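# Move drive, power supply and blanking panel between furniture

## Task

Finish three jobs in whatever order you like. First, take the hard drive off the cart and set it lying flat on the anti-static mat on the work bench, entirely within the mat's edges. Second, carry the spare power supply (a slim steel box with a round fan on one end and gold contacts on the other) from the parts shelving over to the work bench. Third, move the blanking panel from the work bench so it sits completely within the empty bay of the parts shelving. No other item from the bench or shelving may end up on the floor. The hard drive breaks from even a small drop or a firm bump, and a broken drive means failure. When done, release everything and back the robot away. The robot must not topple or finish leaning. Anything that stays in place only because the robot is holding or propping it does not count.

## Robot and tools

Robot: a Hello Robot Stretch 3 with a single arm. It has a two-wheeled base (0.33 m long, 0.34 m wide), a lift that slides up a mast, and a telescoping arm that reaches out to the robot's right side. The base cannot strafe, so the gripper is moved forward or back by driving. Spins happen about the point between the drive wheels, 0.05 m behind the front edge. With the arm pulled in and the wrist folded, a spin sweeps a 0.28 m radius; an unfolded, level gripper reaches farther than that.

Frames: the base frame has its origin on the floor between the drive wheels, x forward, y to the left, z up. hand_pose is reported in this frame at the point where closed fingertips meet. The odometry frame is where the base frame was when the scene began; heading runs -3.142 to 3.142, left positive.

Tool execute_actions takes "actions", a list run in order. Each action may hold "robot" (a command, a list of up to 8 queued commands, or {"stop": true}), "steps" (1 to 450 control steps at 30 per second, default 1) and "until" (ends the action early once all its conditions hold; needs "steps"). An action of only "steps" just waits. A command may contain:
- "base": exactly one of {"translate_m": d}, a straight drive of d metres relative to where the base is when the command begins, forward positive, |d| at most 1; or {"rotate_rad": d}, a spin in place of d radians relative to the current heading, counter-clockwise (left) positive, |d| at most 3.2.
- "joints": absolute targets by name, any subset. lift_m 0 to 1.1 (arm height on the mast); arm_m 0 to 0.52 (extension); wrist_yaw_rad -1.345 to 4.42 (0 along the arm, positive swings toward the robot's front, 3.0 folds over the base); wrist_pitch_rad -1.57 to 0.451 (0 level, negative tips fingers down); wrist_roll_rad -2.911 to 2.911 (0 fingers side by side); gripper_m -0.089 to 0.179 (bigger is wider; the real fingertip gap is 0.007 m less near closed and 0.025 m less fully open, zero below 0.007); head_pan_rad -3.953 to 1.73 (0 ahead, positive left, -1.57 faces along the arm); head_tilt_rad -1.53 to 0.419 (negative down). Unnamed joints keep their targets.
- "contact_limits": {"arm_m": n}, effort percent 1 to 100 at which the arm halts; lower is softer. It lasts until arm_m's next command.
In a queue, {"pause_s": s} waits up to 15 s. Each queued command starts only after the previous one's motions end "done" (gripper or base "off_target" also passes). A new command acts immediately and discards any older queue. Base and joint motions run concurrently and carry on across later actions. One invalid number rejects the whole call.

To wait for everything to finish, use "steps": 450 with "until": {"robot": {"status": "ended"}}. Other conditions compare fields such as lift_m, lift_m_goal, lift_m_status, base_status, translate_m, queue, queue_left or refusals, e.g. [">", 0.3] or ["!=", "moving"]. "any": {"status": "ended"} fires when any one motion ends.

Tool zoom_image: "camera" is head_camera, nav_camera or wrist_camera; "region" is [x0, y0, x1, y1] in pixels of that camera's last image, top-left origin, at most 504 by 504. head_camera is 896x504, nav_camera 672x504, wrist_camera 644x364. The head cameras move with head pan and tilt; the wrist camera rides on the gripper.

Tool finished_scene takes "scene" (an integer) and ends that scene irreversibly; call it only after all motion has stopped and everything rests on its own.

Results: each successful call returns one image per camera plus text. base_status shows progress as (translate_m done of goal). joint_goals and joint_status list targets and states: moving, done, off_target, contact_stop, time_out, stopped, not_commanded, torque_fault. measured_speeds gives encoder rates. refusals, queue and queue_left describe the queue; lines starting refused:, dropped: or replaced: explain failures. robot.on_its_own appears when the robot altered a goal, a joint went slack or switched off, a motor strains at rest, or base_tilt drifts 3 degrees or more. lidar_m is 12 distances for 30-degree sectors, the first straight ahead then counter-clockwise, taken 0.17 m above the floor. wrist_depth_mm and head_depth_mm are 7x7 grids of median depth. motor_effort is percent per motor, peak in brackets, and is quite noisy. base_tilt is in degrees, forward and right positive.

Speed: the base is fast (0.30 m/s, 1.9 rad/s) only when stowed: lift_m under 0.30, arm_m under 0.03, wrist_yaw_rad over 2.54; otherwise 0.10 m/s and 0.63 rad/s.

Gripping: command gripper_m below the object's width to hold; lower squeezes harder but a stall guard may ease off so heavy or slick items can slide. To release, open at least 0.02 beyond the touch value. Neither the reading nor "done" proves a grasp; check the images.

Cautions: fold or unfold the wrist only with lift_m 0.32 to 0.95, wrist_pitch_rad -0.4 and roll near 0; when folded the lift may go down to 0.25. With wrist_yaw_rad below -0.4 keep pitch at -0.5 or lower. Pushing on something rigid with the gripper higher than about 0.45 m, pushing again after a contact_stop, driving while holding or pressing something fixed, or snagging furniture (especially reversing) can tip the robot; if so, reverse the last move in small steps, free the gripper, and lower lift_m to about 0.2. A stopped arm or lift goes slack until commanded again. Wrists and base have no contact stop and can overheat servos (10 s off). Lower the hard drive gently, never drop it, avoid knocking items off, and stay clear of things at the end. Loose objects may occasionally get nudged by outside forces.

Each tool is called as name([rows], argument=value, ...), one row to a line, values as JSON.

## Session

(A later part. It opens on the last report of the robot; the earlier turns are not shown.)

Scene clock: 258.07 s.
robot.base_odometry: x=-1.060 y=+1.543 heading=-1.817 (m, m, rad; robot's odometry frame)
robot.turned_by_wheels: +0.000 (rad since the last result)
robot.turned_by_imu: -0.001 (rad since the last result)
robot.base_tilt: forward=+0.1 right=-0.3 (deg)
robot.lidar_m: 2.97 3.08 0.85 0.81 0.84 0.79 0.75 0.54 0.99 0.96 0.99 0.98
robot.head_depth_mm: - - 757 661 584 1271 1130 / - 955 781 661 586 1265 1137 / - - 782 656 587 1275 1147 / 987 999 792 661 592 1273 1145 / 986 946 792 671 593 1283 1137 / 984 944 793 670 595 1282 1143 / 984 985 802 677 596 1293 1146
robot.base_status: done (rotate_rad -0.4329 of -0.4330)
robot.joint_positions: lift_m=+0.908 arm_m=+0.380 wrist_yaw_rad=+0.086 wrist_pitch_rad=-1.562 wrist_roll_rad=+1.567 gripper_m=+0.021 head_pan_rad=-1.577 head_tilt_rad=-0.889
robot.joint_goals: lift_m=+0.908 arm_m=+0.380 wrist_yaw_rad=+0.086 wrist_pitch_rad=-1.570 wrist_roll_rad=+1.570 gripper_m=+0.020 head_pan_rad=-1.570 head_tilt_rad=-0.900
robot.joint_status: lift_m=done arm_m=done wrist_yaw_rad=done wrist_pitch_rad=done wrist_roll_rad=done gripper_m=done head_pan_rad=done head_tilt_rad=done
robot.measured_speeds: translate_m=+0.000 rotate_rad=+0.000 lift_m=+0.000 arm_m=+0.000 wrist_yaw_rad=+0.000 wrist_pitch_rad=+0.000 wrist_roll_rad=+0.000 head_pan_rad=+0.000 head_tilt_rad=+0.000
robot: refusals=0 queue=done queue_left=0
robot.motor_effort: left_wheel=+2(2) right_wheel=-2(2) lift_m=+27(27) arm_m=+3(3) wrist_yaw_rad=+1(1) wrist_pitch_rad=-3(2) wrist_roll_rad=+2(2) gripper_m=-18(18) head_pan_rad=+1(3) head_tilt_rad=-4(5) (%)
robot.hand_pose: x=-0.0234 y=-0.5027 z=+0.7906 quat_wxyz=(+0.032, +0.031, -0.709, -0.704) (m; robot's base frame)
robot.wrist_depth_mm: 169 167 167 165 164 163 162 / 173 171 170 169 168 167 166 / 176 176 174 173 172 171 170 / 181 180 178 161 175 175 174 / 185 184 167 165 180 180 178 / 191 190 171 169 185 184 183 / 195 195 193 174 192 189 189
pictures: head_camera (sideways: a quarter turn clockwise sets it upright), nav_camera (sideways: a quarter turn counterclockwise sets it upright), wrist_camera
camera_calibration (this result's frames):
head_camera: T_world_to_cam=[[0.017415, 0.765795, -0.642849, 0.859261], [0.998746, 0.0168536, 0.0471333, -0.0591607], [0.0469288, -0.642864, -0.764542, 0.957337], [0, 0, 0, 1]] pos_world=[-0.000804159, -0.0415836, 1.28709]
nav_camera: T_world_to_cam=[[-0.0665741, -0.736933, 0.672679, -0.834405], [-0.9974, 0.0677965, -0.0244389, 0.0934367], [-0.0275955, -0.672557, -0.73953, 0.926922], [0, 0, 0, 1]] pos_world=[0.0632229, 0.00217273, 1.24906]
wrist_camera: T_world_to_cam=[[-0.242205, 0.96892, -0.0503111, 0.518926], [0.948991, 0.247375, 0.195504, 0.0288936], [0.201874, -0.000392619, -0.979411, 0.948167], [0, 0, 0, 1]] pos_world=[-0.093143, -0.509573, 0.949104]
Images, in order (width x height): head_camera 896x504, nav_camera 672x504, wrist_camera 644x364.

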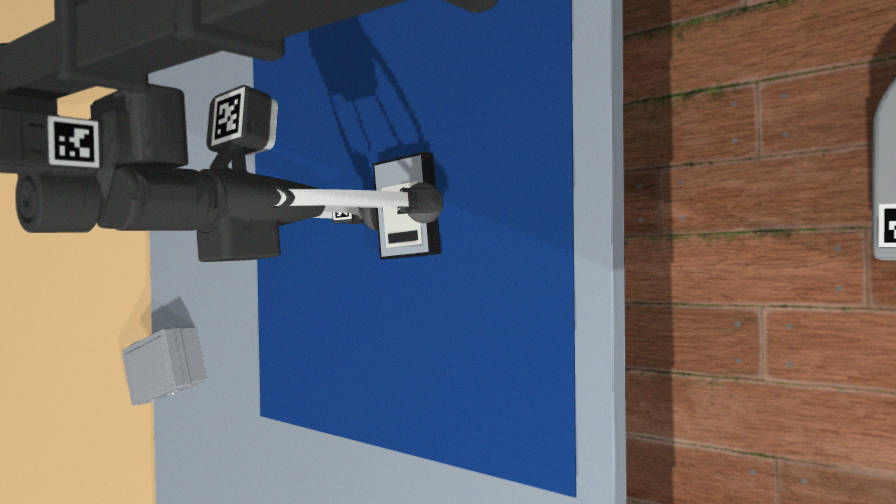

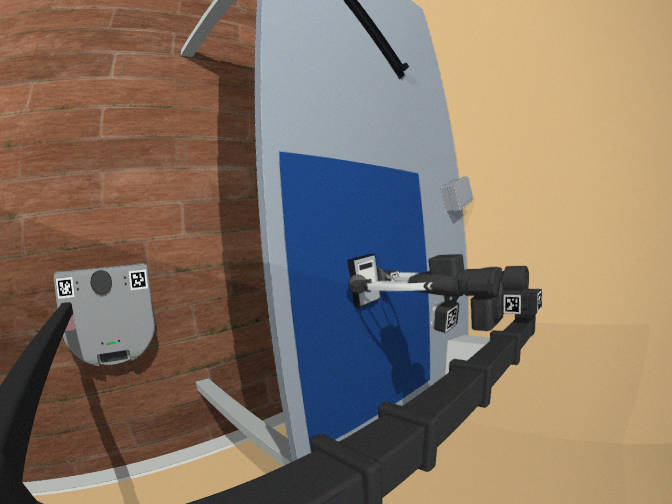

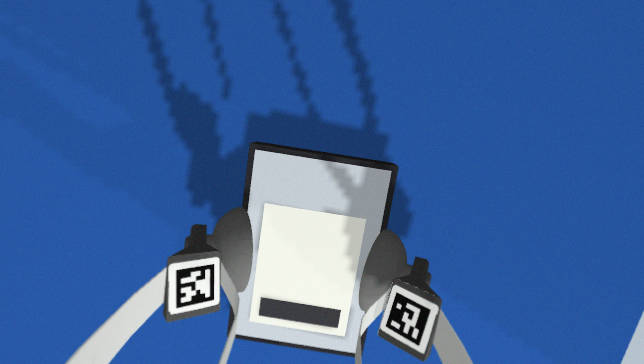

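execute_actions([
  {"robot":[{"joints":{"lift_m":0.9065}},{"joints":{"gripper_m":0.06}},{"joints":{"gripper_m":0.105}},{"joints":{"lift_m":1.03}},{"base":{"translate_m":0.72},"joints":{"arm_m":0.42,"wrist_yaw_rad":0.0}}],"steps":450,"until":{"robot":{"status":"ended"}}},
])

Scene clock: 279.70 s.
robot.base_odometry: x=-1.235 y=+0.844 heading=-1.817 (m, m, rad; robot's odometry frame)
robot.turned_by_wheels: +0.000 (rad since the last result)
robot.turned_by_imu: -0.005 (rad since the last result)
robot.base_tilt: forward=+0.0 right=-0.5 (deg)
robot.lidar_m: 2.26 2.34 2.61 1.15 0.89 1.15 1.47 1.20 0.99 0.95 0.38 1.45
robot.head_depth_mm: 975 950 778 663 586 1267 1132 / 1011 962 787 665 589 1261 1138 / 989 958 767 668 591 1271 1144 / 1003 963 795 671 591 1260 1137 / 964 969 793 672 595 1274 1145 / 960 979 801 662 586 984 1138 / 952 1087 821 678 587 1240 1149
robot.base_status: done (translate_m +0.7200 of +0.7200)
robot.joint_positions: lift_m=+1.030 arm_m=+0.420 wrist_yaw_rad=+0.002 wrist_pitch_rad=-1.563 wrist_roll_rad=+1.567 gripper_m=+0.105 head_pan_rad=-1.577 head_tilt_rad=-0.889
robot.joint_goals: lift_m=+1.030 arm_m=+0.420 wrist_yaw_rad=+0.000 wrist_pitch_rad=-1.570 wrist_roll_rad=+1.570 gripper_m=+0.105 head_pan_rad=-1.570 head_tilt_rad=-0.900
robot.joint_status: lift_m=done arm_m=done wrist_yaw_rad=done wrist_pitch_rad=done wrist_roll_rad=done gripper_m=done head_pan_rad=done head_tilt_rad=done
robot.measured_speeds: translate_m=+0.000 rotate_rad=+0.000 lift_m=+0.000 arm_m=+0.000 wrist_yaw_rad=+0.000 wrist_pitch_rad=+0.000 wrist_roll_rad=+0.000 head_pan_rad=+0.000 head_tilt_rad=+0.000
robot: refusals=0 queue=done queue_left=0
robot.motor_effort: left_wheel=+2(4) right_wheel=-3(4) lift_m=+49(50) arm_m=+3(4) wrist_yaw_rad=-3(3) wrist_pitch_rad=-2(2) wrist_roll_rad=+2(2) gripper_m=+0(84) head_pan_rad=+2(3) head_tilt_rad=-6(5) (%)
robot.hand_pose: x=-0.0216 y=-0.5423 z=+0.9119 quat_wxyz=(+0.002, +0.002, -0.710, -0.705) (m; robot's base frame)
robot.wrist_depth_mm: 287 282 282 281 280 278 275 / 292 289 289 289 285 284 282 / 300 298 294 293 292 291 289 / 308 306 302 302 300 299 297 / 315 313 311 307 308 304 305 / 323 - 320 315 317 312 - / - 331 329 325 325 321 -
pictures: head_camera (sideways: a quarter turn clockwise sets it upright), nav_camera (sideways: a quarter turn counterclockwise sets it upright), wrist_camera
camera_calibration (this result's frames):
head_camera: T_world_to_cam=[[0.0174135, 0.765795, -0.642849, 0.859261], [0.998746, 0.0168556, 0.0471333, -0.0591607], [0.0469301, -0.642864, -0.764542, 0.957337], [0, 0, 0, 1]] pos_world=[-0.000804075, -0.0415836, 1.28709]
nav_camera: T_world_to_cam=[[-0.0665726, -0.736933, 0.672679, -0.834405], [-0.9974, 0.0677945, -0.0244389, 0.0934368], [-0.0275941, -0.672557, -0.73953, 0.926922], [0, 0, 0, 1]] pos_world=[0.0632229, 0.00217284, 1.24906]
wrist_camera: T_world_to_cam=[[-0.160488, 0.985807, -0.0492843, 0.57386], [0.966327, 0.1671, 0.195676, -0.0300785], [0.201134, -0.016221, -0.979429, 1.05796], [0, 0, 0, 1]] pos_world=[-0.0916292, -0.543528, 1.07037]
Images, in order (width x height): head_camera 896x504, nav_camera 672x504, wrist_camera 644x364.

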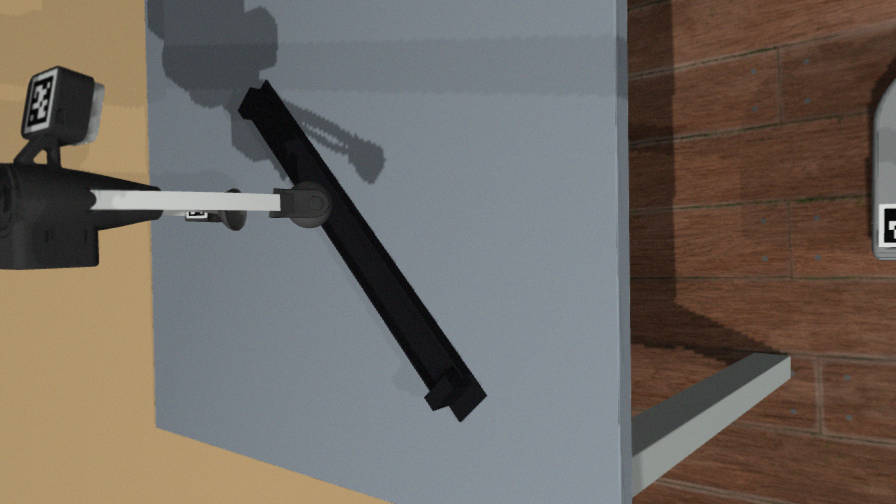

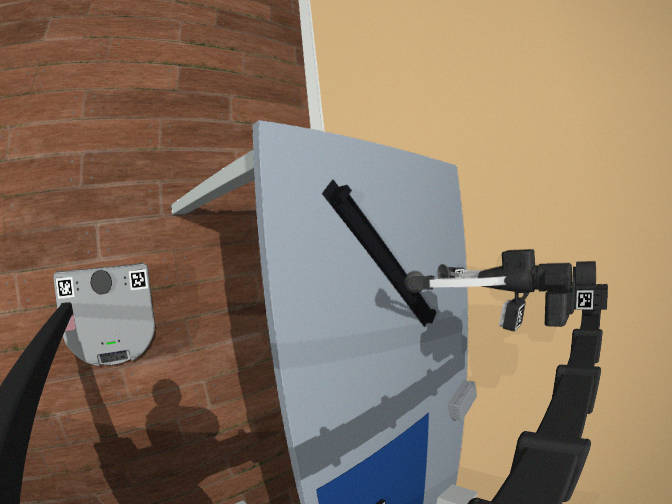

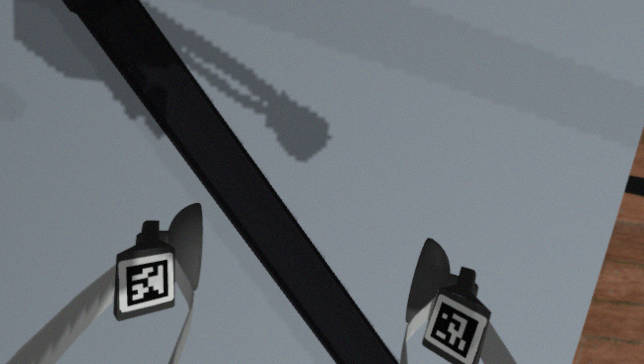

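execute_actions([
  {"robot":[{"base":{"translate_m":0.161},"joints":{"arm_m":0.306,"wrist_yaw_rad":-0.817,"wrist_roll_rad":0.0,"wrist_pitch_rad":-0.6,"gripper_m":0.09,"head_pan_rad":-1.8}},{"joints":{"lift_m":0.88}}],"steps":450,"until":{"robot":{"status":"ended"}}},
])

Scene clock: 314.83 s.
robot.base_odometry: x=-1.274 y=+0.688 heading=-1.817 (m, m, rad; robot's odometry frame)
robot.turned_by_wheels: +0.000 (rad since the last result)
robot.turned_by_imu: -0.002 (rad since the last result)
robot.base_tilt: forward=+0.2 right=-0.5 (deg)
robot.lidar_m: 2.09 2.18 2.50 1.88 1.03 1.15 1.35 1.37 0.99 0.31 0.32 1.44
robot.head_depth_mm: 1065 952 807 - - 1224 1128 / 1042 968 - - 612 1269 1154 / 1003 - 764 667 603 1266 1154 / 958 - 773 670 593 1268 1155 / 939 - 756 659 584 1234 1126 / 940 978 780 676 585 1236 1147 / 918 1000 870 1389 1411 1262 1154
robot.base_status: done (translate_m +0.1610 of +0.1610)
robot.joint_positions: lift_m=+0.880 arm_m=+0.306 wrist_yaw_rad=-0.815 wrist_pitch_rad=-0.617 wrist_roll_rad=+0.005 gripper_m=+0.090 head_pan_rad=-1.793 head_tilt_rad=-0.889
robot.joint_goals: lift_m=+0.880 arm_m=+0.306 wrist_yaw_rad=-0.817 wrist_pitch_rad=-0.600 wrist_roll_rad=+0.000 gripper_m=+0.090 head_pan_rad=-1.800 head_tilt_rad=-0.900
robot.joint_status: lift_m=done arm_m=done wrist_yaw_rad=done wrist_pitch_rad=done wrist_roll_rad=done gripper_m=done head_pan_rad=done head_tilt_rad=done
robot.measured_speeds: translate_m=+0.000 rotate_rad=+0.000 lift_m=+0.000 arm_m=+0.000 wrist_yaw_rad=+0.000 wrist_pitch_rad=+0.000 wrist_roll_rad=+0.000 head_pan_rad=+0.000 head_tilt_rad=+0.000
robot: refusals=0 queue=done queue_left=0
robot.motor_effort: left_wheel=+2(5) right_wheel=-2(7) lift_m=+25(50) arm_m=-5(5) wrist_yaw_rad=-2(4) wrist_pitch_rad=+5(5) wrist_roll_rad=-3(5) gripper_m=+0(68) head_pan_rad=-2(17) head_tilt_rad=-5(5) (%)
robot.hand_pose: x=-0.1635 y=-0.5849 z=+0.8512 quat_wxyz=(+0.532, -0.071, -0.705, -0.464) (m; robot's base frame)
robot.wrist_depth_mm: 425 474 536 579 618 701 775 / 383 402 425 454 495 520 565 / 325 338 355 358 396 423 450 / 281 293 306 316 336 352 371 / 249 259 269 276 292 301 315 / 223 - 237 242 252 266 273 / 205 205 214 219 223 238 244
pictures: head_camera (sideways: a quarter turn clockwise sets it upright), nav_camera (sideways: a quarter turn counterclockwise sets it upright), wrist_camera
camera_calibration (this result's frames):
head_camera: T_world_to_cam=[[0.181153, 0.744264, -0.642849, 0.858262], [0.979146, -0.197613, 0.0471333, -0.0590411], [-0.0919555, -0.637981, -0.764542, 0.958184], [0, 0, 0, 1]] pos_world=[-0.00955686, -0.0391373, 1.28709]
nav_camera: T_world_to_cam=[[-0.222984, -0.705536, 0.672679, -0.833451], [-0.959687, 0.280007, -0.0244389, 0.0932067], [-0.171112, -0.651011, -0.739531, 0.927798], [0, 0, 0, 1]] pos_world=[0.062361, -0.0101217, 1.24906]
wrist_camera: T_world_to_cam=[[-0.765901, 0.635391, 0.0983575, 0.160473], [0.418157, 0.608455, -0.674483, 1.03524], [-0.488406, -0.475458, -0.73171, 0.434246], [0, 0, 0, 1]] pos_world=[-0.0978958, -0.525392, 1.00021]
Images, in order (width x height): head_camera 896x504, nav_camera 672x504, wrist_camera 644x364.

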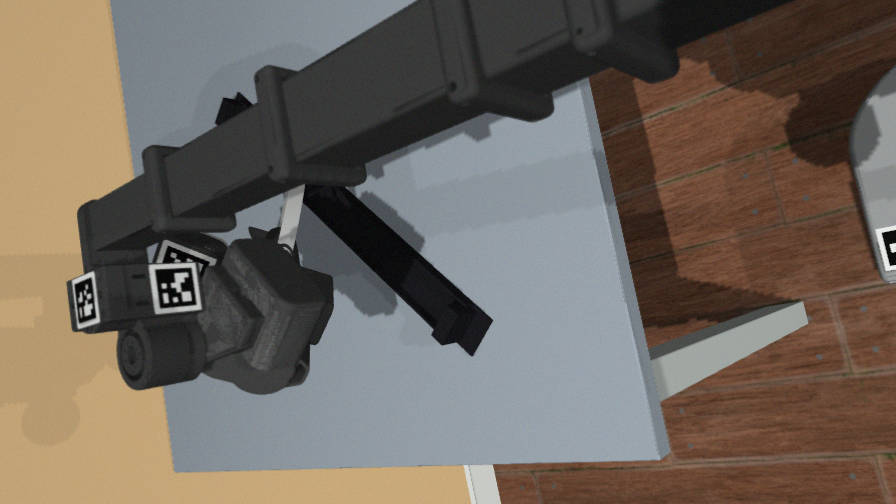

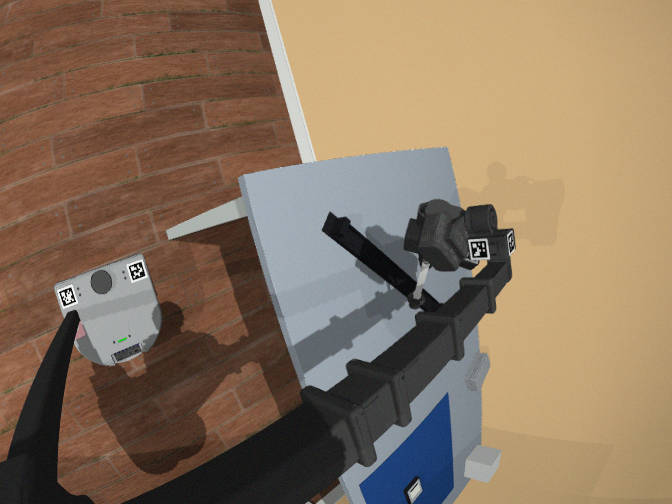

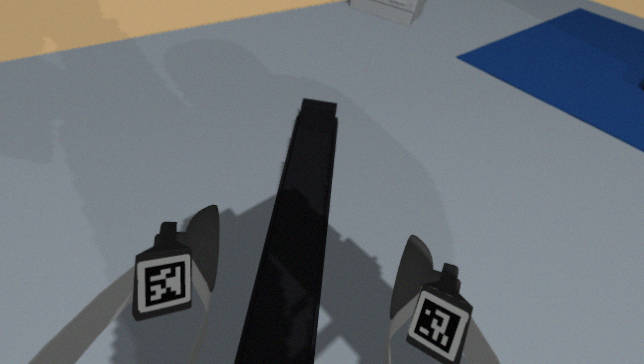

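execute_actions([
  {"robot":[{"base":{"translate_m":0.016},"joints":{"arm_m":0.313}},{"joints":{"lift_m":0.83}}],"steps":450,"until":{"robot":{"status":"ended"}}},
])

Scene clock: 328.70 s.
robot.base_odometry: x=-1.278 y=+0.673 heading=-1.817 (m, m, rad; robot's odometry frame)
robot.turned_by_wheels: +0.000 (rad since the last result)
robot.turned_by_imu: -0.001 (rad since the last result)
robot.base_tilt: forward=+0.1 right=-0.4 (deg)
robot.lidar_m: 2.09 2.17 2.50 3.21 1.03 1.15 1.37 1.36 0.99 0.31 0.31 1.44
robot.head_depth_mm: 1074 954 781 676 - - 1118 / 1036 958 805 - 1351 1257 1148 / 1008 997 - 655 600 1273 1153 / 989 - 749 670 591 1272 1157 / 964 1045 - 661 582 950 1127 / 945 976 798 676 586 1265 1148 / 921 1013 1178 1437 1436 1295 1146
robot.base_status: done (translate_m +0.0160 of +0.0160)
robot.joint_positions: lift_m=+0.830 arm_m=+0.313 wrist_yaw_rad=-0.815 wrist_pitch_rad=-0.617 wrist_roll_rad=+0.005 gripper_m=+0.090 head_pan_rad=-1.793 head_tilt_rad=-0.889
robot.joint_goals: lift_m=+0.830 arm_m=+0.313 wrist_yaw_rad=-0.817 wrist_pitch_rad=-0.600 wrist_roll_rad=+0.000 gripper_m=+0.090 head_pan_rad=-1.800 head_tilt_rad=-0.900
robot.joint_status: lift_m=done arm_m=done wrist_yaw_rad=done wrist_pitch_rad=done wrist_roll_rad=done gripper_m=done head_pan_rad=done head_tilt_rad=done
robot.measured_speeds: translate_m=+0.000 rotate_rad=+0.000 lift_m=+0.000 arm_m=+0.000 wrist_yaw_rad=+0.000 wrist_pitch_rad=+0.000 wrist_roll_rad=+0.000 head_pan_rad=+0.000 head_tilt_rad=+0.000
robot: refusals=0 queue=done queue_left=0
robot.motor_effort: left_wheel=+2(5) right_wheel=-2(3) lift_m=+26(24) arm_m=+3(3) wrist_yaw_rad=-2(3) wrist_pitch_rad=+5(5) wrist_roll_rad=-2(2) gripper_m=+0(0) head_pan_rad=-2(3) head_tilt_rad=-5(5) (%)
robot.hand_pose: x=-0.1635 y=-0.5914 z=+0.8013 quat_wxyz=(+0.532, -0.071, -0.705, -0.464) (m; robot's base frame)
robot.wrist_depth_mm: 368 389 419 455 495 537 612 / 299 316 335 335 381 411 441 / 254 264 278 289 309 330 352 / 220 228 238 247 262 274 289 / 195 201 210 215 228 236 246 / 174 - 185 190 197 207 214 / - 160 166 170 174 185 189
pictures: head_camera (sideways: a quarter turn clockwise sets it upright), nav_camera (sideways: a quarter turn counterclockwise sets it upright), wrist_camera
camera_calibration (this result's frames):
head_camera: T_world_to_cam=[[0.181171, 0.74426, -0.642848, 0.858261], [0.979142, -0.197636, 0.0471333, -0.0590411], [-0.0919708, -0.637979, -0.764542, 0.958184], [0, 0, 0, 1]] pos_world=[-0.0095578, -0.0391369, 1.28709]
nav_camera: T_world_to_cam=[[-0.223001, -0.705531, 0.672679, -0.833451], [-0.95968, 0.28003, -0.0244389, 0.0932066], [-0.171128, -0.651007, -0.739531, 0.927798], [0, 0, 0, 1]] pos_world=[0.0623607, -0.010123, 1.24906]
wrist_camera: T_world_to_cam=[[-0.765847, 0.635453, 0.0983764, 0.169546], [0.418131, 0.608365, -0.674581, 1.00552], [-0.488513, -0.475491, -0.731617, 0.394445], [0, 0, 0, 1]] pos_world=[-0.0979028, -0.531909, 0.95021]
Images, in order (width x height): head_camera 896x504, nav_camera 672x504, wrist_camera 644x364.

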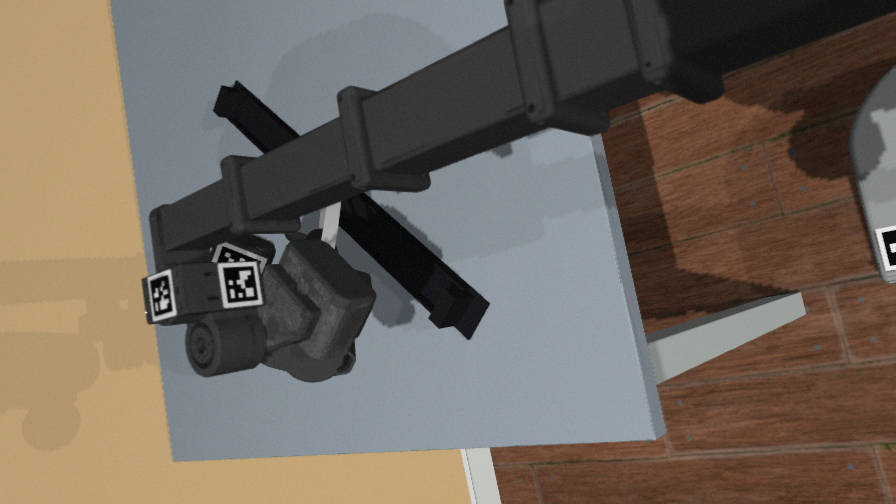

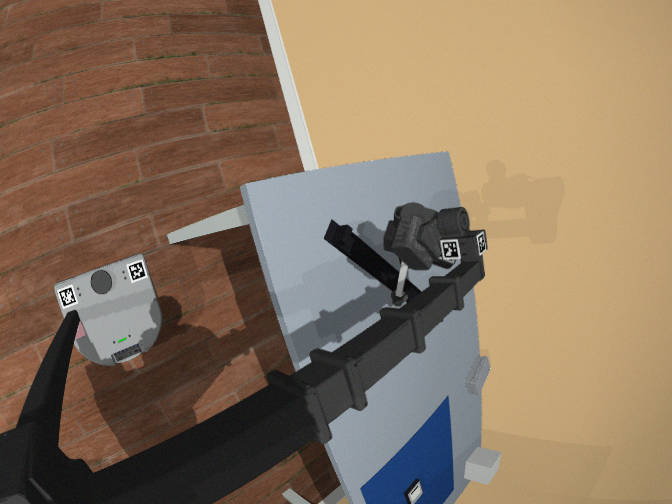

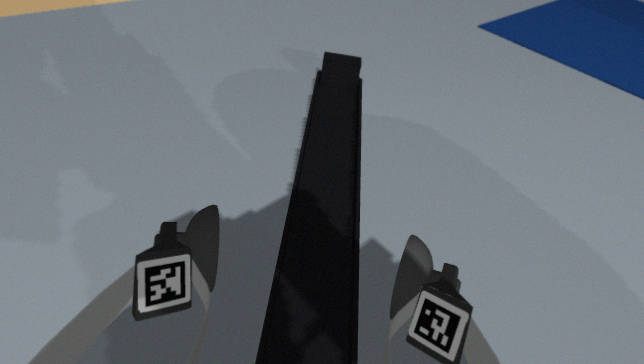

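execute_actions([
  {"robot":[{"joints":{"lift_m":0.818,"arm_m":0.309}}],"steps":450,"until":{"robot":{"status":"ended"}}},
  {"steps":10},
])

Scene clock: 332.30 s.
robot.base_odometry: x=-1.278 y=+0.673 heading=-1.817 (m, m, rad; robot's odometry frame)
robot.turned_by_wheels: +0.000 (rad since the last result)
robot.turned_by_imu: +0.000 (rad since the last result)
robot.base_tilt: forward=-0.1 right=-0.8 (deg)
robot.lidar_m: 2.08 2.16 2.50 3.18 1.03 1.16 1.37 1.36 0.99 0.31 0.32 1.44
robot.head_depth_mm: 1065 953 781 664 - - 1114 / 1039 953 807 - - 1244 1155 / 1017 990 - 653 602 1268 1152 / 992 1028 737 670 591 1269 1156 / 961 1035 - 659 582 948 1130 / 939 977 801 677 584 1262 1139 / 918 1012 1180 1446 1440 1280 1142
robot.base_status: done (translate_m +0.0160 of +0.0160)
robot.joint_positions: lift_m=+0.818 arm_m=+0.309 wrist_yaw_rad=-0.815 wrist_pitch_rad=-0.617 wrist_roll_rad=+0.005 gripper_m=+0.090 head_pan_rad=-1.793 head_tilt_rad=-0.889
robot.joint_goals: lift_m=+0.818 arm_m=+0.309 wrist_yaw_rad=-0.817 wrist_pitch_rad=-0.600 wrist_roll_rad=+0.000 gripper_m=+0.090 head_pan_rad=-1.800 head_tilt_rad=-0.900
robot.joint_status: lift_m=done arm_m=done wrist_yaw_rad=done wrist_pitch_rad=done wrist_roll_rad=done gripper_m=done head_pan_rad=done head_tilt_rad=done
robot.measured_speeds: translate_m=+0.000 rotate_rad=+0.000 lift_m=+0.000 arm_m=+0.000 wrist_yaw_rad=+0.000 wrist_pitch_rad=+0.000 wrist_roll_rad=+0.000 head_pan_rad=+0.000 head_tilt_rad=+0.000
robot: refusals=0 queue=done queue_left=0
robot.motor_effort: left_wheel=+2(2) right_wheel=-2(2) lift_m=+25(24) arm_m=-5(7) wrist_yaw_rad=-2(2) wrist_pitch_rad=+5(5) wrist_roll_rad=-2(2) gripper_m=+0(0) head_pan_rad=-2(2) head_tilt_rad=-5(5) (%)
robot.hand_pose: x=-0.1635 y=-0.5879 z=+0.7893 quat_wxyz=(+0.532, -0.071, -0.705, -0.464) (m; robot's base frame)
robot.wrist_depth_mm: 342 361 389 422 458 500 565 / 279 293 310 319 355 384 415 / 236 247 259 269 290 305 328 / 205 213 222 229 243 256 269 / 181 188 196 198 212 220 230 / 163 - 170 177 183 193 200 / - 149 153 157 162 172 177
pictures: head_camera (sideways: a quarter turn clockwise sets it upright), nav_camera (sideways: a quarter turn counterclockwise sets it upright), wrist_camera
camera_calibration (this result's frames):
head_camera: T_world_to_cam=[[0.181171, 0.74426, -0.642849, 0.858262], [0.979142, -0.197636, 0.0471333, -0.0590411], [-0.0919707, -0.637979, -0.764542, 0.958184], [0, 0, 0, 1]] pos_world=[-0.0095578, -0.0391369, 1.28709]
nav_camera: T_world_to_cam=[[-0.223, -0.705531, 0.672679, -0.833451], [-0.95968, 0.28003, -0.0244389, 0.0932066], [-0.171128, -0.651007, -0.739531, 0.927798], [0, 0, 0, 1]] pos_world=[0.0623607, -0.010123, 1.24906]
wrist_camera: T_world_to_cam=[[-0.765827, 0.635474, 0.098395, 0.168484], [0.418123, 0.608345, -0.674603, 0.995306], [-0.488551, -0.475488, -0.731593, 0.38732], [0, 0, 0, 1]] pos_world=[-0.097905, -0.528391, 0.938219]
Images, in order (width x height): head_camera 896x504, nav_camera 672x504, wrist_camera 644x364.

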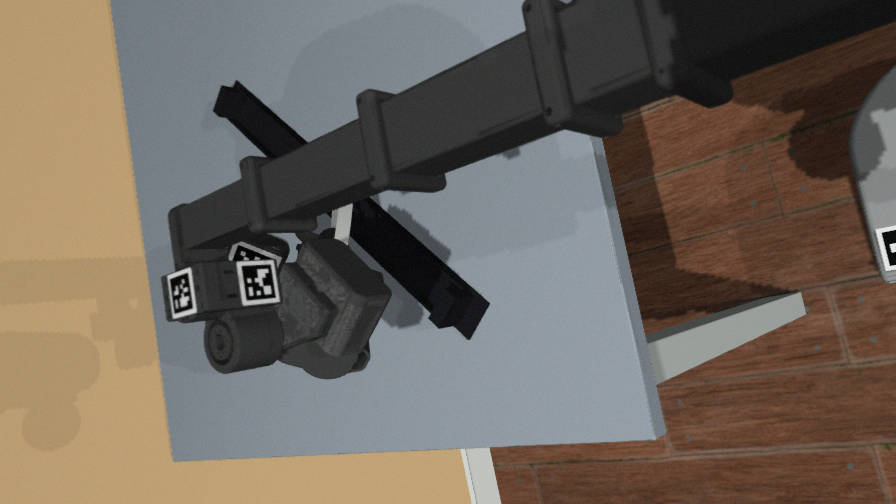

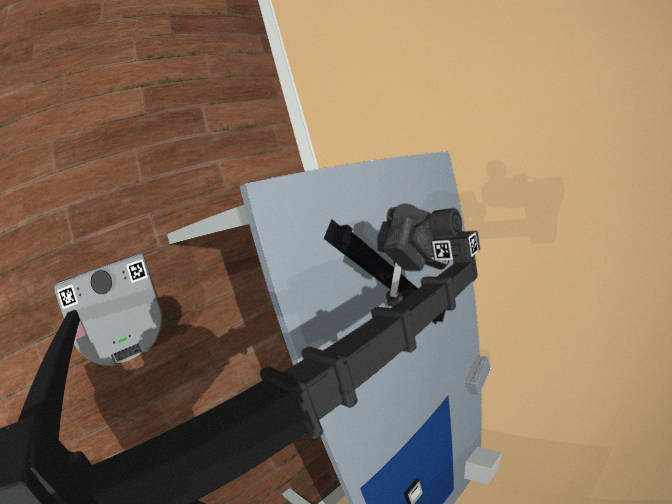

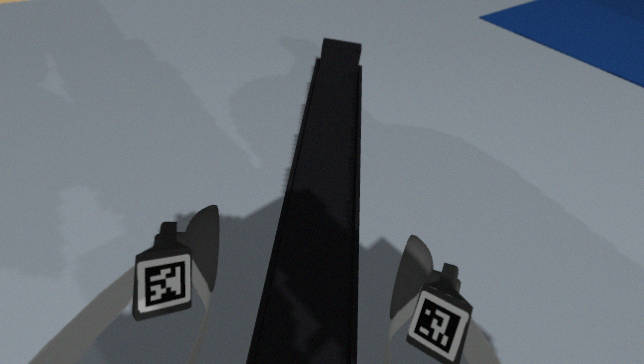

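execute_actions([
  {"robot":[{"joints":{"lift_m":0.811}},{"joints":{"gripper_m":0.0}}],"steps":450,"until":{"robot":{"status":"ended"}}},
  {"steps":10},
])

Scene clock: 337.00 s.
robot.base_odometry: x=-1.278 y=+0.673 heading=-1.816 (m, m, rad; robot's odometry frame)
robot.turned_by_wheels: +0.000 (rad since the last result)
robot.turned_by_imu: +0.000 (rad since the last result)
robot.base_tilt: forward=+0.0 right=-0.5 (deg)
robot.lidar_m: 2.08 2.16 2.50 3.19 1.03 1.16 1.37 1.37 0.99 0.31 0.32 1.44
robot.head_depth_mm: 1069 956 783 664 - - 1111 / 1037 956 807 - - 1255 1148 / 1017 993 - 652 602 1265 1156 / 989 1031 - 671 592 1272 1152 / 967 1017 - 656 584 946 1123 / 939 975 799 675 583 1265 1144 / 915 1014 1175 1460 1428 1280 1157
robot.base_status: done (translate_m +0.0160 of +0.0160)
robot.joint_positions: lift_m=+0.812 arm_m=+0.309 wrist_yaw_rad=-0.802 wrist_pitch_rad=-0.597 wrist_roll_rad=+0.008 gripper_m=+0.001 head_pan_rad=-1.793 head_tilt_rad=-0.889
robot.joint_goals: lift_m=+0.811 arm_m=+0.309 wrist_yaw_rad=-0.817 wrist_pitch_rad=-0.600 wrist_roll_rad=+0.000 gripper_m=+0.000 head_pan_rad=-1.800 head_tilt_rad=-0.900
robot.joint_status: lift_m=done arm_m=done wrist_yaw_rad=done wrist_pitch_rad=done wrist_roll_rad=done gripper_m=done head_pan_rad=done head_tilt_rad=done
robot.measured_speeds: translate_m=+0.000 rotate_rad=+0.000 lift_m=+0.000 arm_m=+0.000 wrist_yaw_rad=+0.000 wrist_pitch_rad=+0.000 wrist_roll_rad=+0.000 head_pan_rad=+0.000 head_tilt_rad=+0.000
robot: refusals=0 queue=done queue_left=0
robot.on_its_own: wrist_yaw_rad is at rest, and its effort (-17) is outside its rest range (-12 to +12)
robot.motor_effort: left_wheel=+5(12) right_wheel=-9(30) lift_m=+23(25) arm_m=-3(4) wrist_yaw_rad=-17(41) wrist_pitch_rad=-1(5) wrist_roll_rad=-4(5) gripper_m=-20(99) head_pan_rad=-3(3) head_tilt_rad=-5(5) (%)
robot.hand_pose: x=-0.1641 y=-0.5919 z=+0.7862 quat_wxyz=(+0.538, -0.074, -0.705, -0.455) (m; robot's base frame)
robot.wrist_depth_mm: 350 369 400 434 479 522 586 / 281 296 315 319 361 388 423 / 236 246 259 267 288 308 329 / 204 211 221 228 241 254 268 / 179 185 196 196 209 217 227 / 160 165 163 172 185 189 196 / 144 148 150 155 162 167 173
pictures: head_camera (sideways: a quarter turn clockwise sets it upright), nav_camera (sideways: a quarter turn counterclockwise sets it upright), wrist_camera
camera_calibration (this result's frames):
head_camera: T_world_to_cam=[[0.181231, 0.74431, -0.642774, 0.858164], [0.979128, -0.197702, 0.0471356, -0.0590439], [-0.091994, -0.637901, -0.764604, 0.958266], [0, 0, 0, 1]] pos_world=[-0.00955992, -0.0391345, 1.28708]
nav_camera: T_world_to_cam=[[-0.223059, -0.705581, 0.672607, -0.833357], [-0.959662, 0.280092, -0.0244329, 0.0931987], [-0.171152, -0.650926, -0.739596, 0.927883], [0, 0, 0, 1]] pos_world=[0.0623612, -0.0101215, 1.24906]
wrist_camera: T_world_to_cam=[[-0.771792, 0.628245, 0.098208, 0.165791], [0.402734, 0.602472, -0.689081, 1.00134], [-0.492079, -0.492276, -0.717999, 0.361703], [0, 0, 0, 1]] pos_world=[-0.0973291, -0.529376, 0.933421]
Images, in order (width x height): head_camera 896x504, nav_camera 672x504, wrist_camera 644x364.

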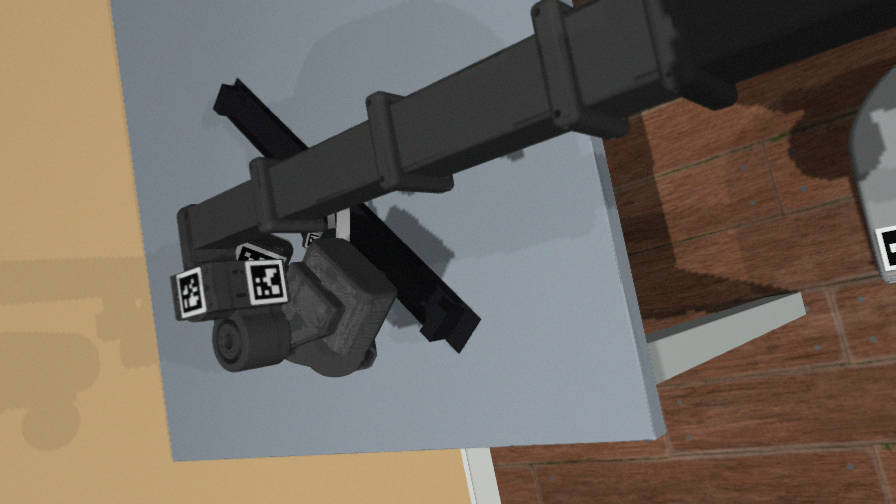

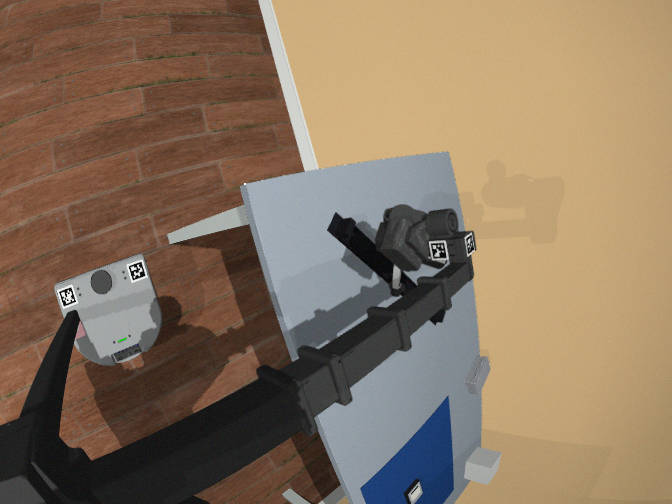

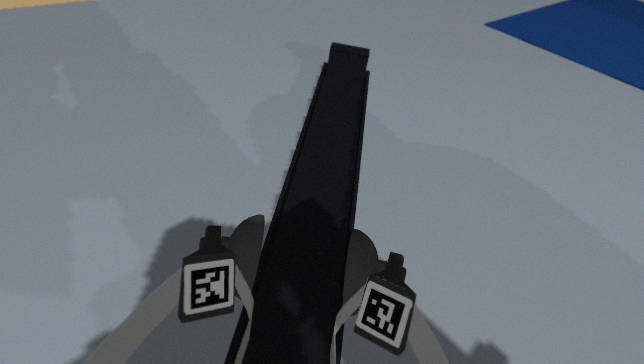

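execute_actions([
  {"robot":[{"joints":{"lift_m":0.86}}],"steps":450,"until":{"robot":{"status":"ended"}}},
  {"steps":20},
])

Scene clock: 340.47 s.
robot.base_odometry: x=-1.278 y=+0.673 heading=-1.817 (m, m, rad; robot's odometry frame)
robot.turned_by_wheels: +0.000 (rad since the last result)
robot.turned_by_imu: -0.001 (rad since the last result)
robot.base_tilt: forward=+0.0 right=-0.4 (deg)
robot.lidar_m: 2.08 2.16 2.49 3.19 1.03 1.15 1.37 1.37 0.99 0.31 0.31 1.44
robot.head_depth_mm: 1064 947 784 692 - - 1121 / 1038 953 - - 984 1266 1145 / 1005 1028 - 662 601 1268 1153 / 975 - 699 658 592 1274 1155 / 956 - 753 644 582 945 1129 / 936 979 778 676 587 1259 1147 / 917 1013 1161 1457 1438 1288 1148
robot.base_status: done (translate_m +0.0160 of +0.0160)
robot.joint_positions: lift_m=+0.860 arm_m=+0.309 wrist_yaw_rad=-0.815 wrist_pitch_rad=-0.620 wrist_roll_rad=+0.005 gripper_m=+0.001 head_pan_rad=-1.793 head_tilt_rad=-0.889
robot.joint_goals: lift_m=+0.860 arm_m=+0.309 wrist_yaw_rad=-0.817 wrist_pitch_rad=-0.600 wrist_roll_rad=+0.000 gripper_m=+0.000 head_pan_rad=-1.800 head_tilt_rad=-0.900
robot.joint_status: lift_m=done arm_m=done wrist_yaw_rad=done wrist_pitch_rad=done wrist_roll_rad=done gripper_m=done head_pan_rad=done head_tilt_rad=done
robot.measured_speeds: translate_m=+0.000 rotate_rad=+0.000 lift_m=+0.000 arm_m=+0.000 wrist_yaw_rad=+0.000 wrist_pitch_rad=+0.000 wrist_roll_rad=+0.000 head_pan_rad=+0.000 head_tilt_rad=+0.000
robot: refusals=0 queue=done queue_left=0
robot.motor_effort: left_wheel=+2(5) right_wheel=-2(9) lift_m=+49(51) arm_m=-2(3) wrist_yaw_rad=-3(18) wrist_pitch_rad=+6(6) wrist_roll_rad=-3(4) gripper_m=-18(20) head_pan_rad=-2(2) head_tilt_rad=-5(5) (%)
robot.hand_pose: x=-0.1630 y=-0.5874 z=+0.8297 quat_wxyz=(+0.531, -0.070, -0.705, -0.465) (m; robot's base frame)
robot.wrist_depth_mm: 407 449 481 517 569 633 693 / 349 364 387 328 440 468 508 / 293 305 324 278 357 381 403 / 255 265 275 231 302 318 334 / 225 232 246 196 263 273 285 / 202 209 - 172 233 239 248 / 183 187 185 155 202 212 220
pictures: head_camera (sideways: a quarter turn clockwise sets it upright), nav_camera (sideways: a quarter turn counterclockwise sets it upright), wrist_camera
camera_calibration (this result's frames):
head_camera: T_world_to_cam=[[0.181231, 0.74431, -0.642774, 0.858164], [0.979128, -0.197701, 0.0471356, -0.0590439], [-0.0919939, -0.637901, -0.764604, 0.958266], [0, 0, 0, 1]] pos_world=[-0.00955991, -0.0391345, 1.28708]
nav_camera: T_world_to_cam=[[-0.223059, -0.705581, 0.672607, -0.833357], [-0.959662, 0.280092, -0.0244329, 0.0931987], [-0.171152, -0.650926, -0.739596, 0.927883], [0, 0, 0, 1]] pos_world=[0.0623612, -0.0101215, 1.24906]
wrist_camera: T_world_to_cam=[[-0.766113, 0.635248, 0.0976236, 0.165021], [0.41998, 0.609792, -0.672139, 1.02123], [-0.486505, -0.473935, -0.733961, 0.420581], [0, 0, 0, 1]] pos_world=[-0.0978575, -0.52824, 0.97899]
Images, in order (width x height): head_camera 896x504, nav_camera 672x504, wrist_camera 644x364.

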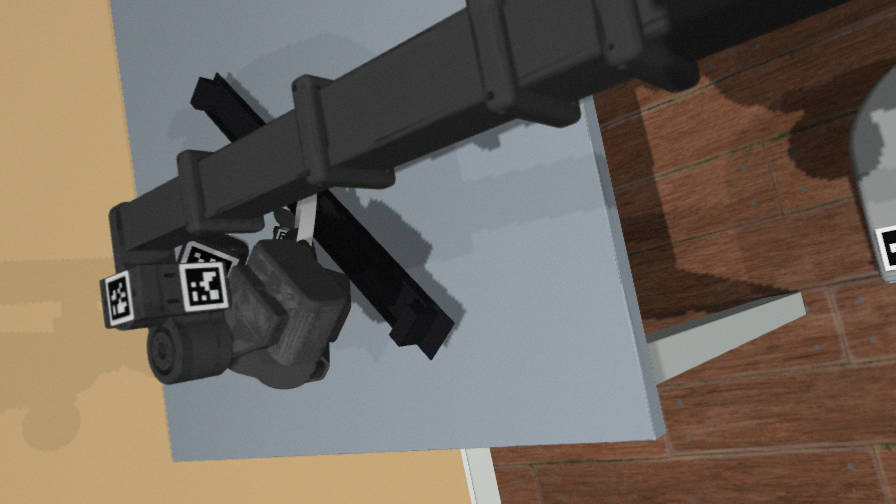

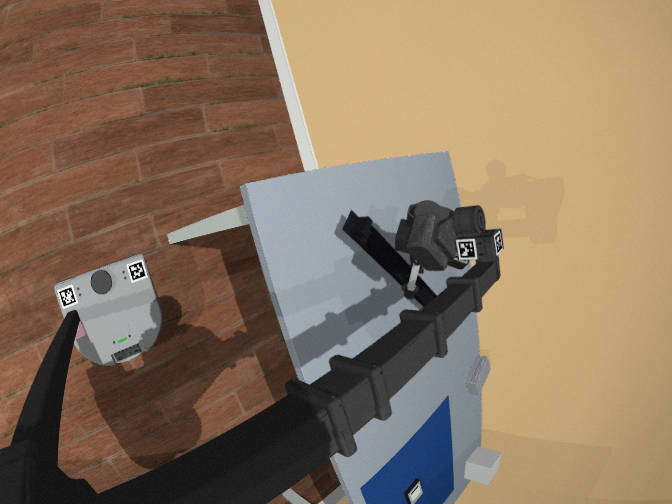

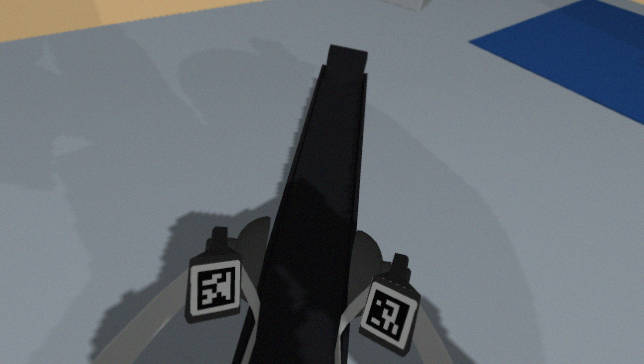

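execute_actions([
  {"robot":[{"joints":{"lift_m":0.95,"arm_m":0.1}},{"joints":{"wrist_yaw_rad":1.57,"arm_m":0.02,"head_pan_rad":-3.1,"head_tilt_rad":-0.3}},{"base":{"rotate_rad":-1.624}},{"base":{"translate_m":-1.0}},{"base":{"translate_m":-1.0}}],"steps":450,"until":{"robot":{"status":"ended"}}},
  {"steps":450,"until":{"robot":{"status":"ended"}}},
  {"steps":450,"until":{"robot":{"status":"ended"}}},
])

Scene clock: 400.40 s.
robot.base_odometry: x=+0.633 y=+0.083 heading=+2.843 (m, m, rad; robot's odometry frame)
robot.turned_by_wheels: -1.624 (rad since the last result)
robot.turned_by_imu: -1.620 (rad since the last result)
robot.base_tilt: forward=+0.0 right=-0.3 (deg)
robot.lidar_m: 2.29 2.97 2.06 1.49 1.53 1.82 1.22 1.34 1.56 0.62 0.62 0.80
robot.head_depth_mm: 1515 1595 1686 1794 1927 - - / 1520 1612 1693 1812 1940 - - / 1523 1600 1708 1804 1926 1992 - / 1509 1586 1694 1809 1920 1975 1562 / 1491 1547 1597 1739 1602 1838 1529 / 1158 1594 1669 1801 1526 1726 1518 / 1475 1605 1652 1792 1554 1805 1506
robot.base_status: done (translate_m -1.0000 of -1.0000)
robot.joint_positions: lift_m=+0.950 arm_m=+0.020 wrist_yaw_rad=+1.568 wrist_pitch_rad=-0.621 wrist_roll_rad=+0.003 gripper_m=+0.001 head_pan_rad=-3.093 head_tilt_rad=-0.309
robot.joint_goals: lift_m=+0.950 arm_m=+0.020 wrist_yaw_rad=+1.570 wrist_pitch_rad=-0.600 wrist_roll_rad=+0.000 gripper_m=+0.000 head_pan_rad=-3.100 head_tilt_rad=-0.300
robot.joint_status: lift_m=done arm_m=done wrist_yaw_rad=done wrist_pitch_rad=done wrist_roll_rad=done gripper_m=done head_pan_rad=done head_tilt_rad=done
robot.measured_speeds: translate_m=+0.000 rotate_rad=+0.000 lift_m=+0.000 arm_m=+0.000 wrist_yaw_rad=+0.000 wrist_pitch_rad=+0.000 wrist_roll_rad=+0.000 head_pan_rad=+0.000 head_tilt_rad=+0.000
robot: refusals=0 queue=done queue_left=0
robot.motor_effort: left_wheel=+2(7) right_wheel=-1(7) lift_m=+50(50) arm_m=-4(5) wrist_yaw_rad=+2(3) wrist_pitch_rad=+6(6) wrist_roll_rad=-1(3) gripper_m=-17(18) head_pan_rad=-2(30) head_tilt_rad=+5(37) (%)
robot.hand_pose: x=+0.1730 y=-0.1659 z=+0.9196 quat_wxyz=(+0.629, +0.629, -0.325, +0.321) (m; robot's base frame)
robot.wrist_depth_mm: - - - - - 760 514 / - - - 329 - 744 508 / - - - 284 - 727 501 / - - - 233 - 700 488 / - - - 196 - 685 483 / - - - 172 970 679 477 / 923 969 945 155 935 656 470
pictures: head_camera (sideways: a quarter turn clockwise sets it upright), nav_camera (sideways: a quarter turn counterclockwise sets it upright), wrist_camera
camera_calibration (this result's frames):
head_camera: T_world_to_cam=[[0.289236, 0.00132089, -0.957257, 1.26755], [0.0934402, -0.995263, 0.0268597, -0.027273], [-0.952686, -0.097215, -0.287989, 0.343424], [0, 0, 0, 1]] pos_world=[-0.0368968, 0.0045679, 1.313]
nav_camera: T_world_to_cam=[[-0.251446, 0.0499084, 0.966584, -1.21654], [-0.0102311, 0.998477, -0.0542167, 0.126213], [-0.967817, -0.0235218, -0.250553, 0.296446], [0, 0, 0, 1]] pos_world=[-0.0176983, -0.0583319, 1.25701]
wrist_camera: T_world_to_cam=[[0.120209, -0.987758, 0.0994207, -0.278342], [-0.724585, -0.155755, -0.671355, 0.753772], [0.678621, 0.00866448, -0.734437, 0.728711], [0, 0, 0, 1]] pos_world=[0.0851122, -0.163844, 1.06891]
Images, in order (width x height): head_camera 896x504, nav_camera 672x504, wrist_camera 644x364.

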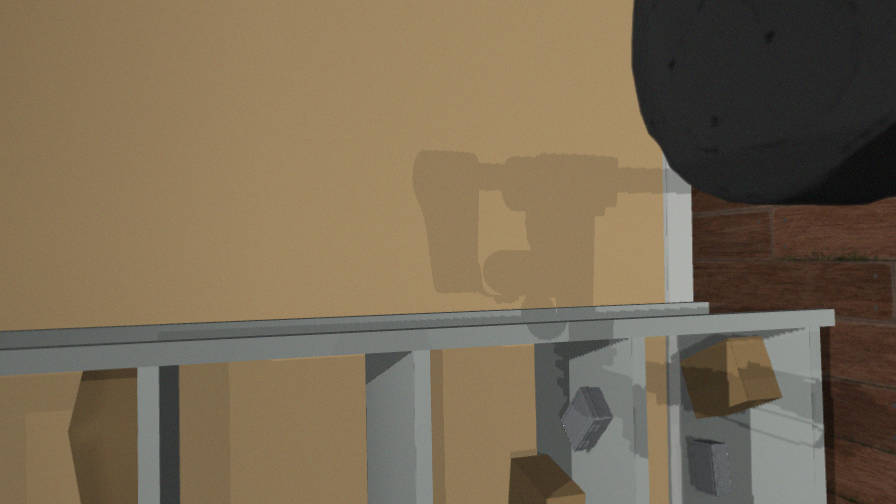

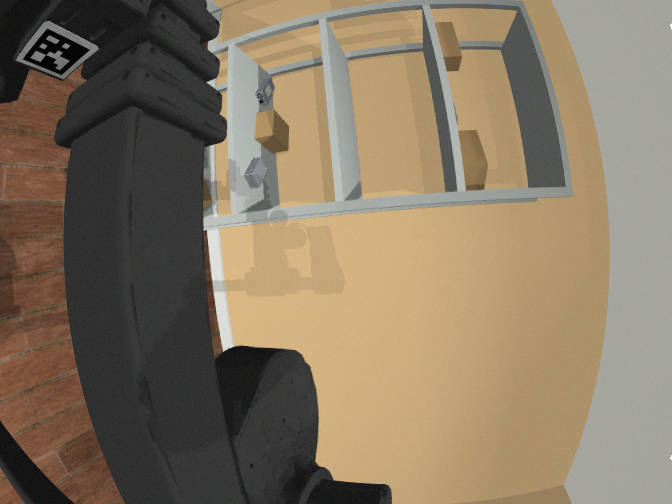

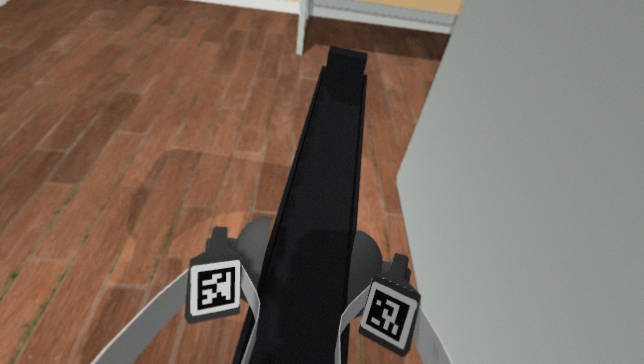

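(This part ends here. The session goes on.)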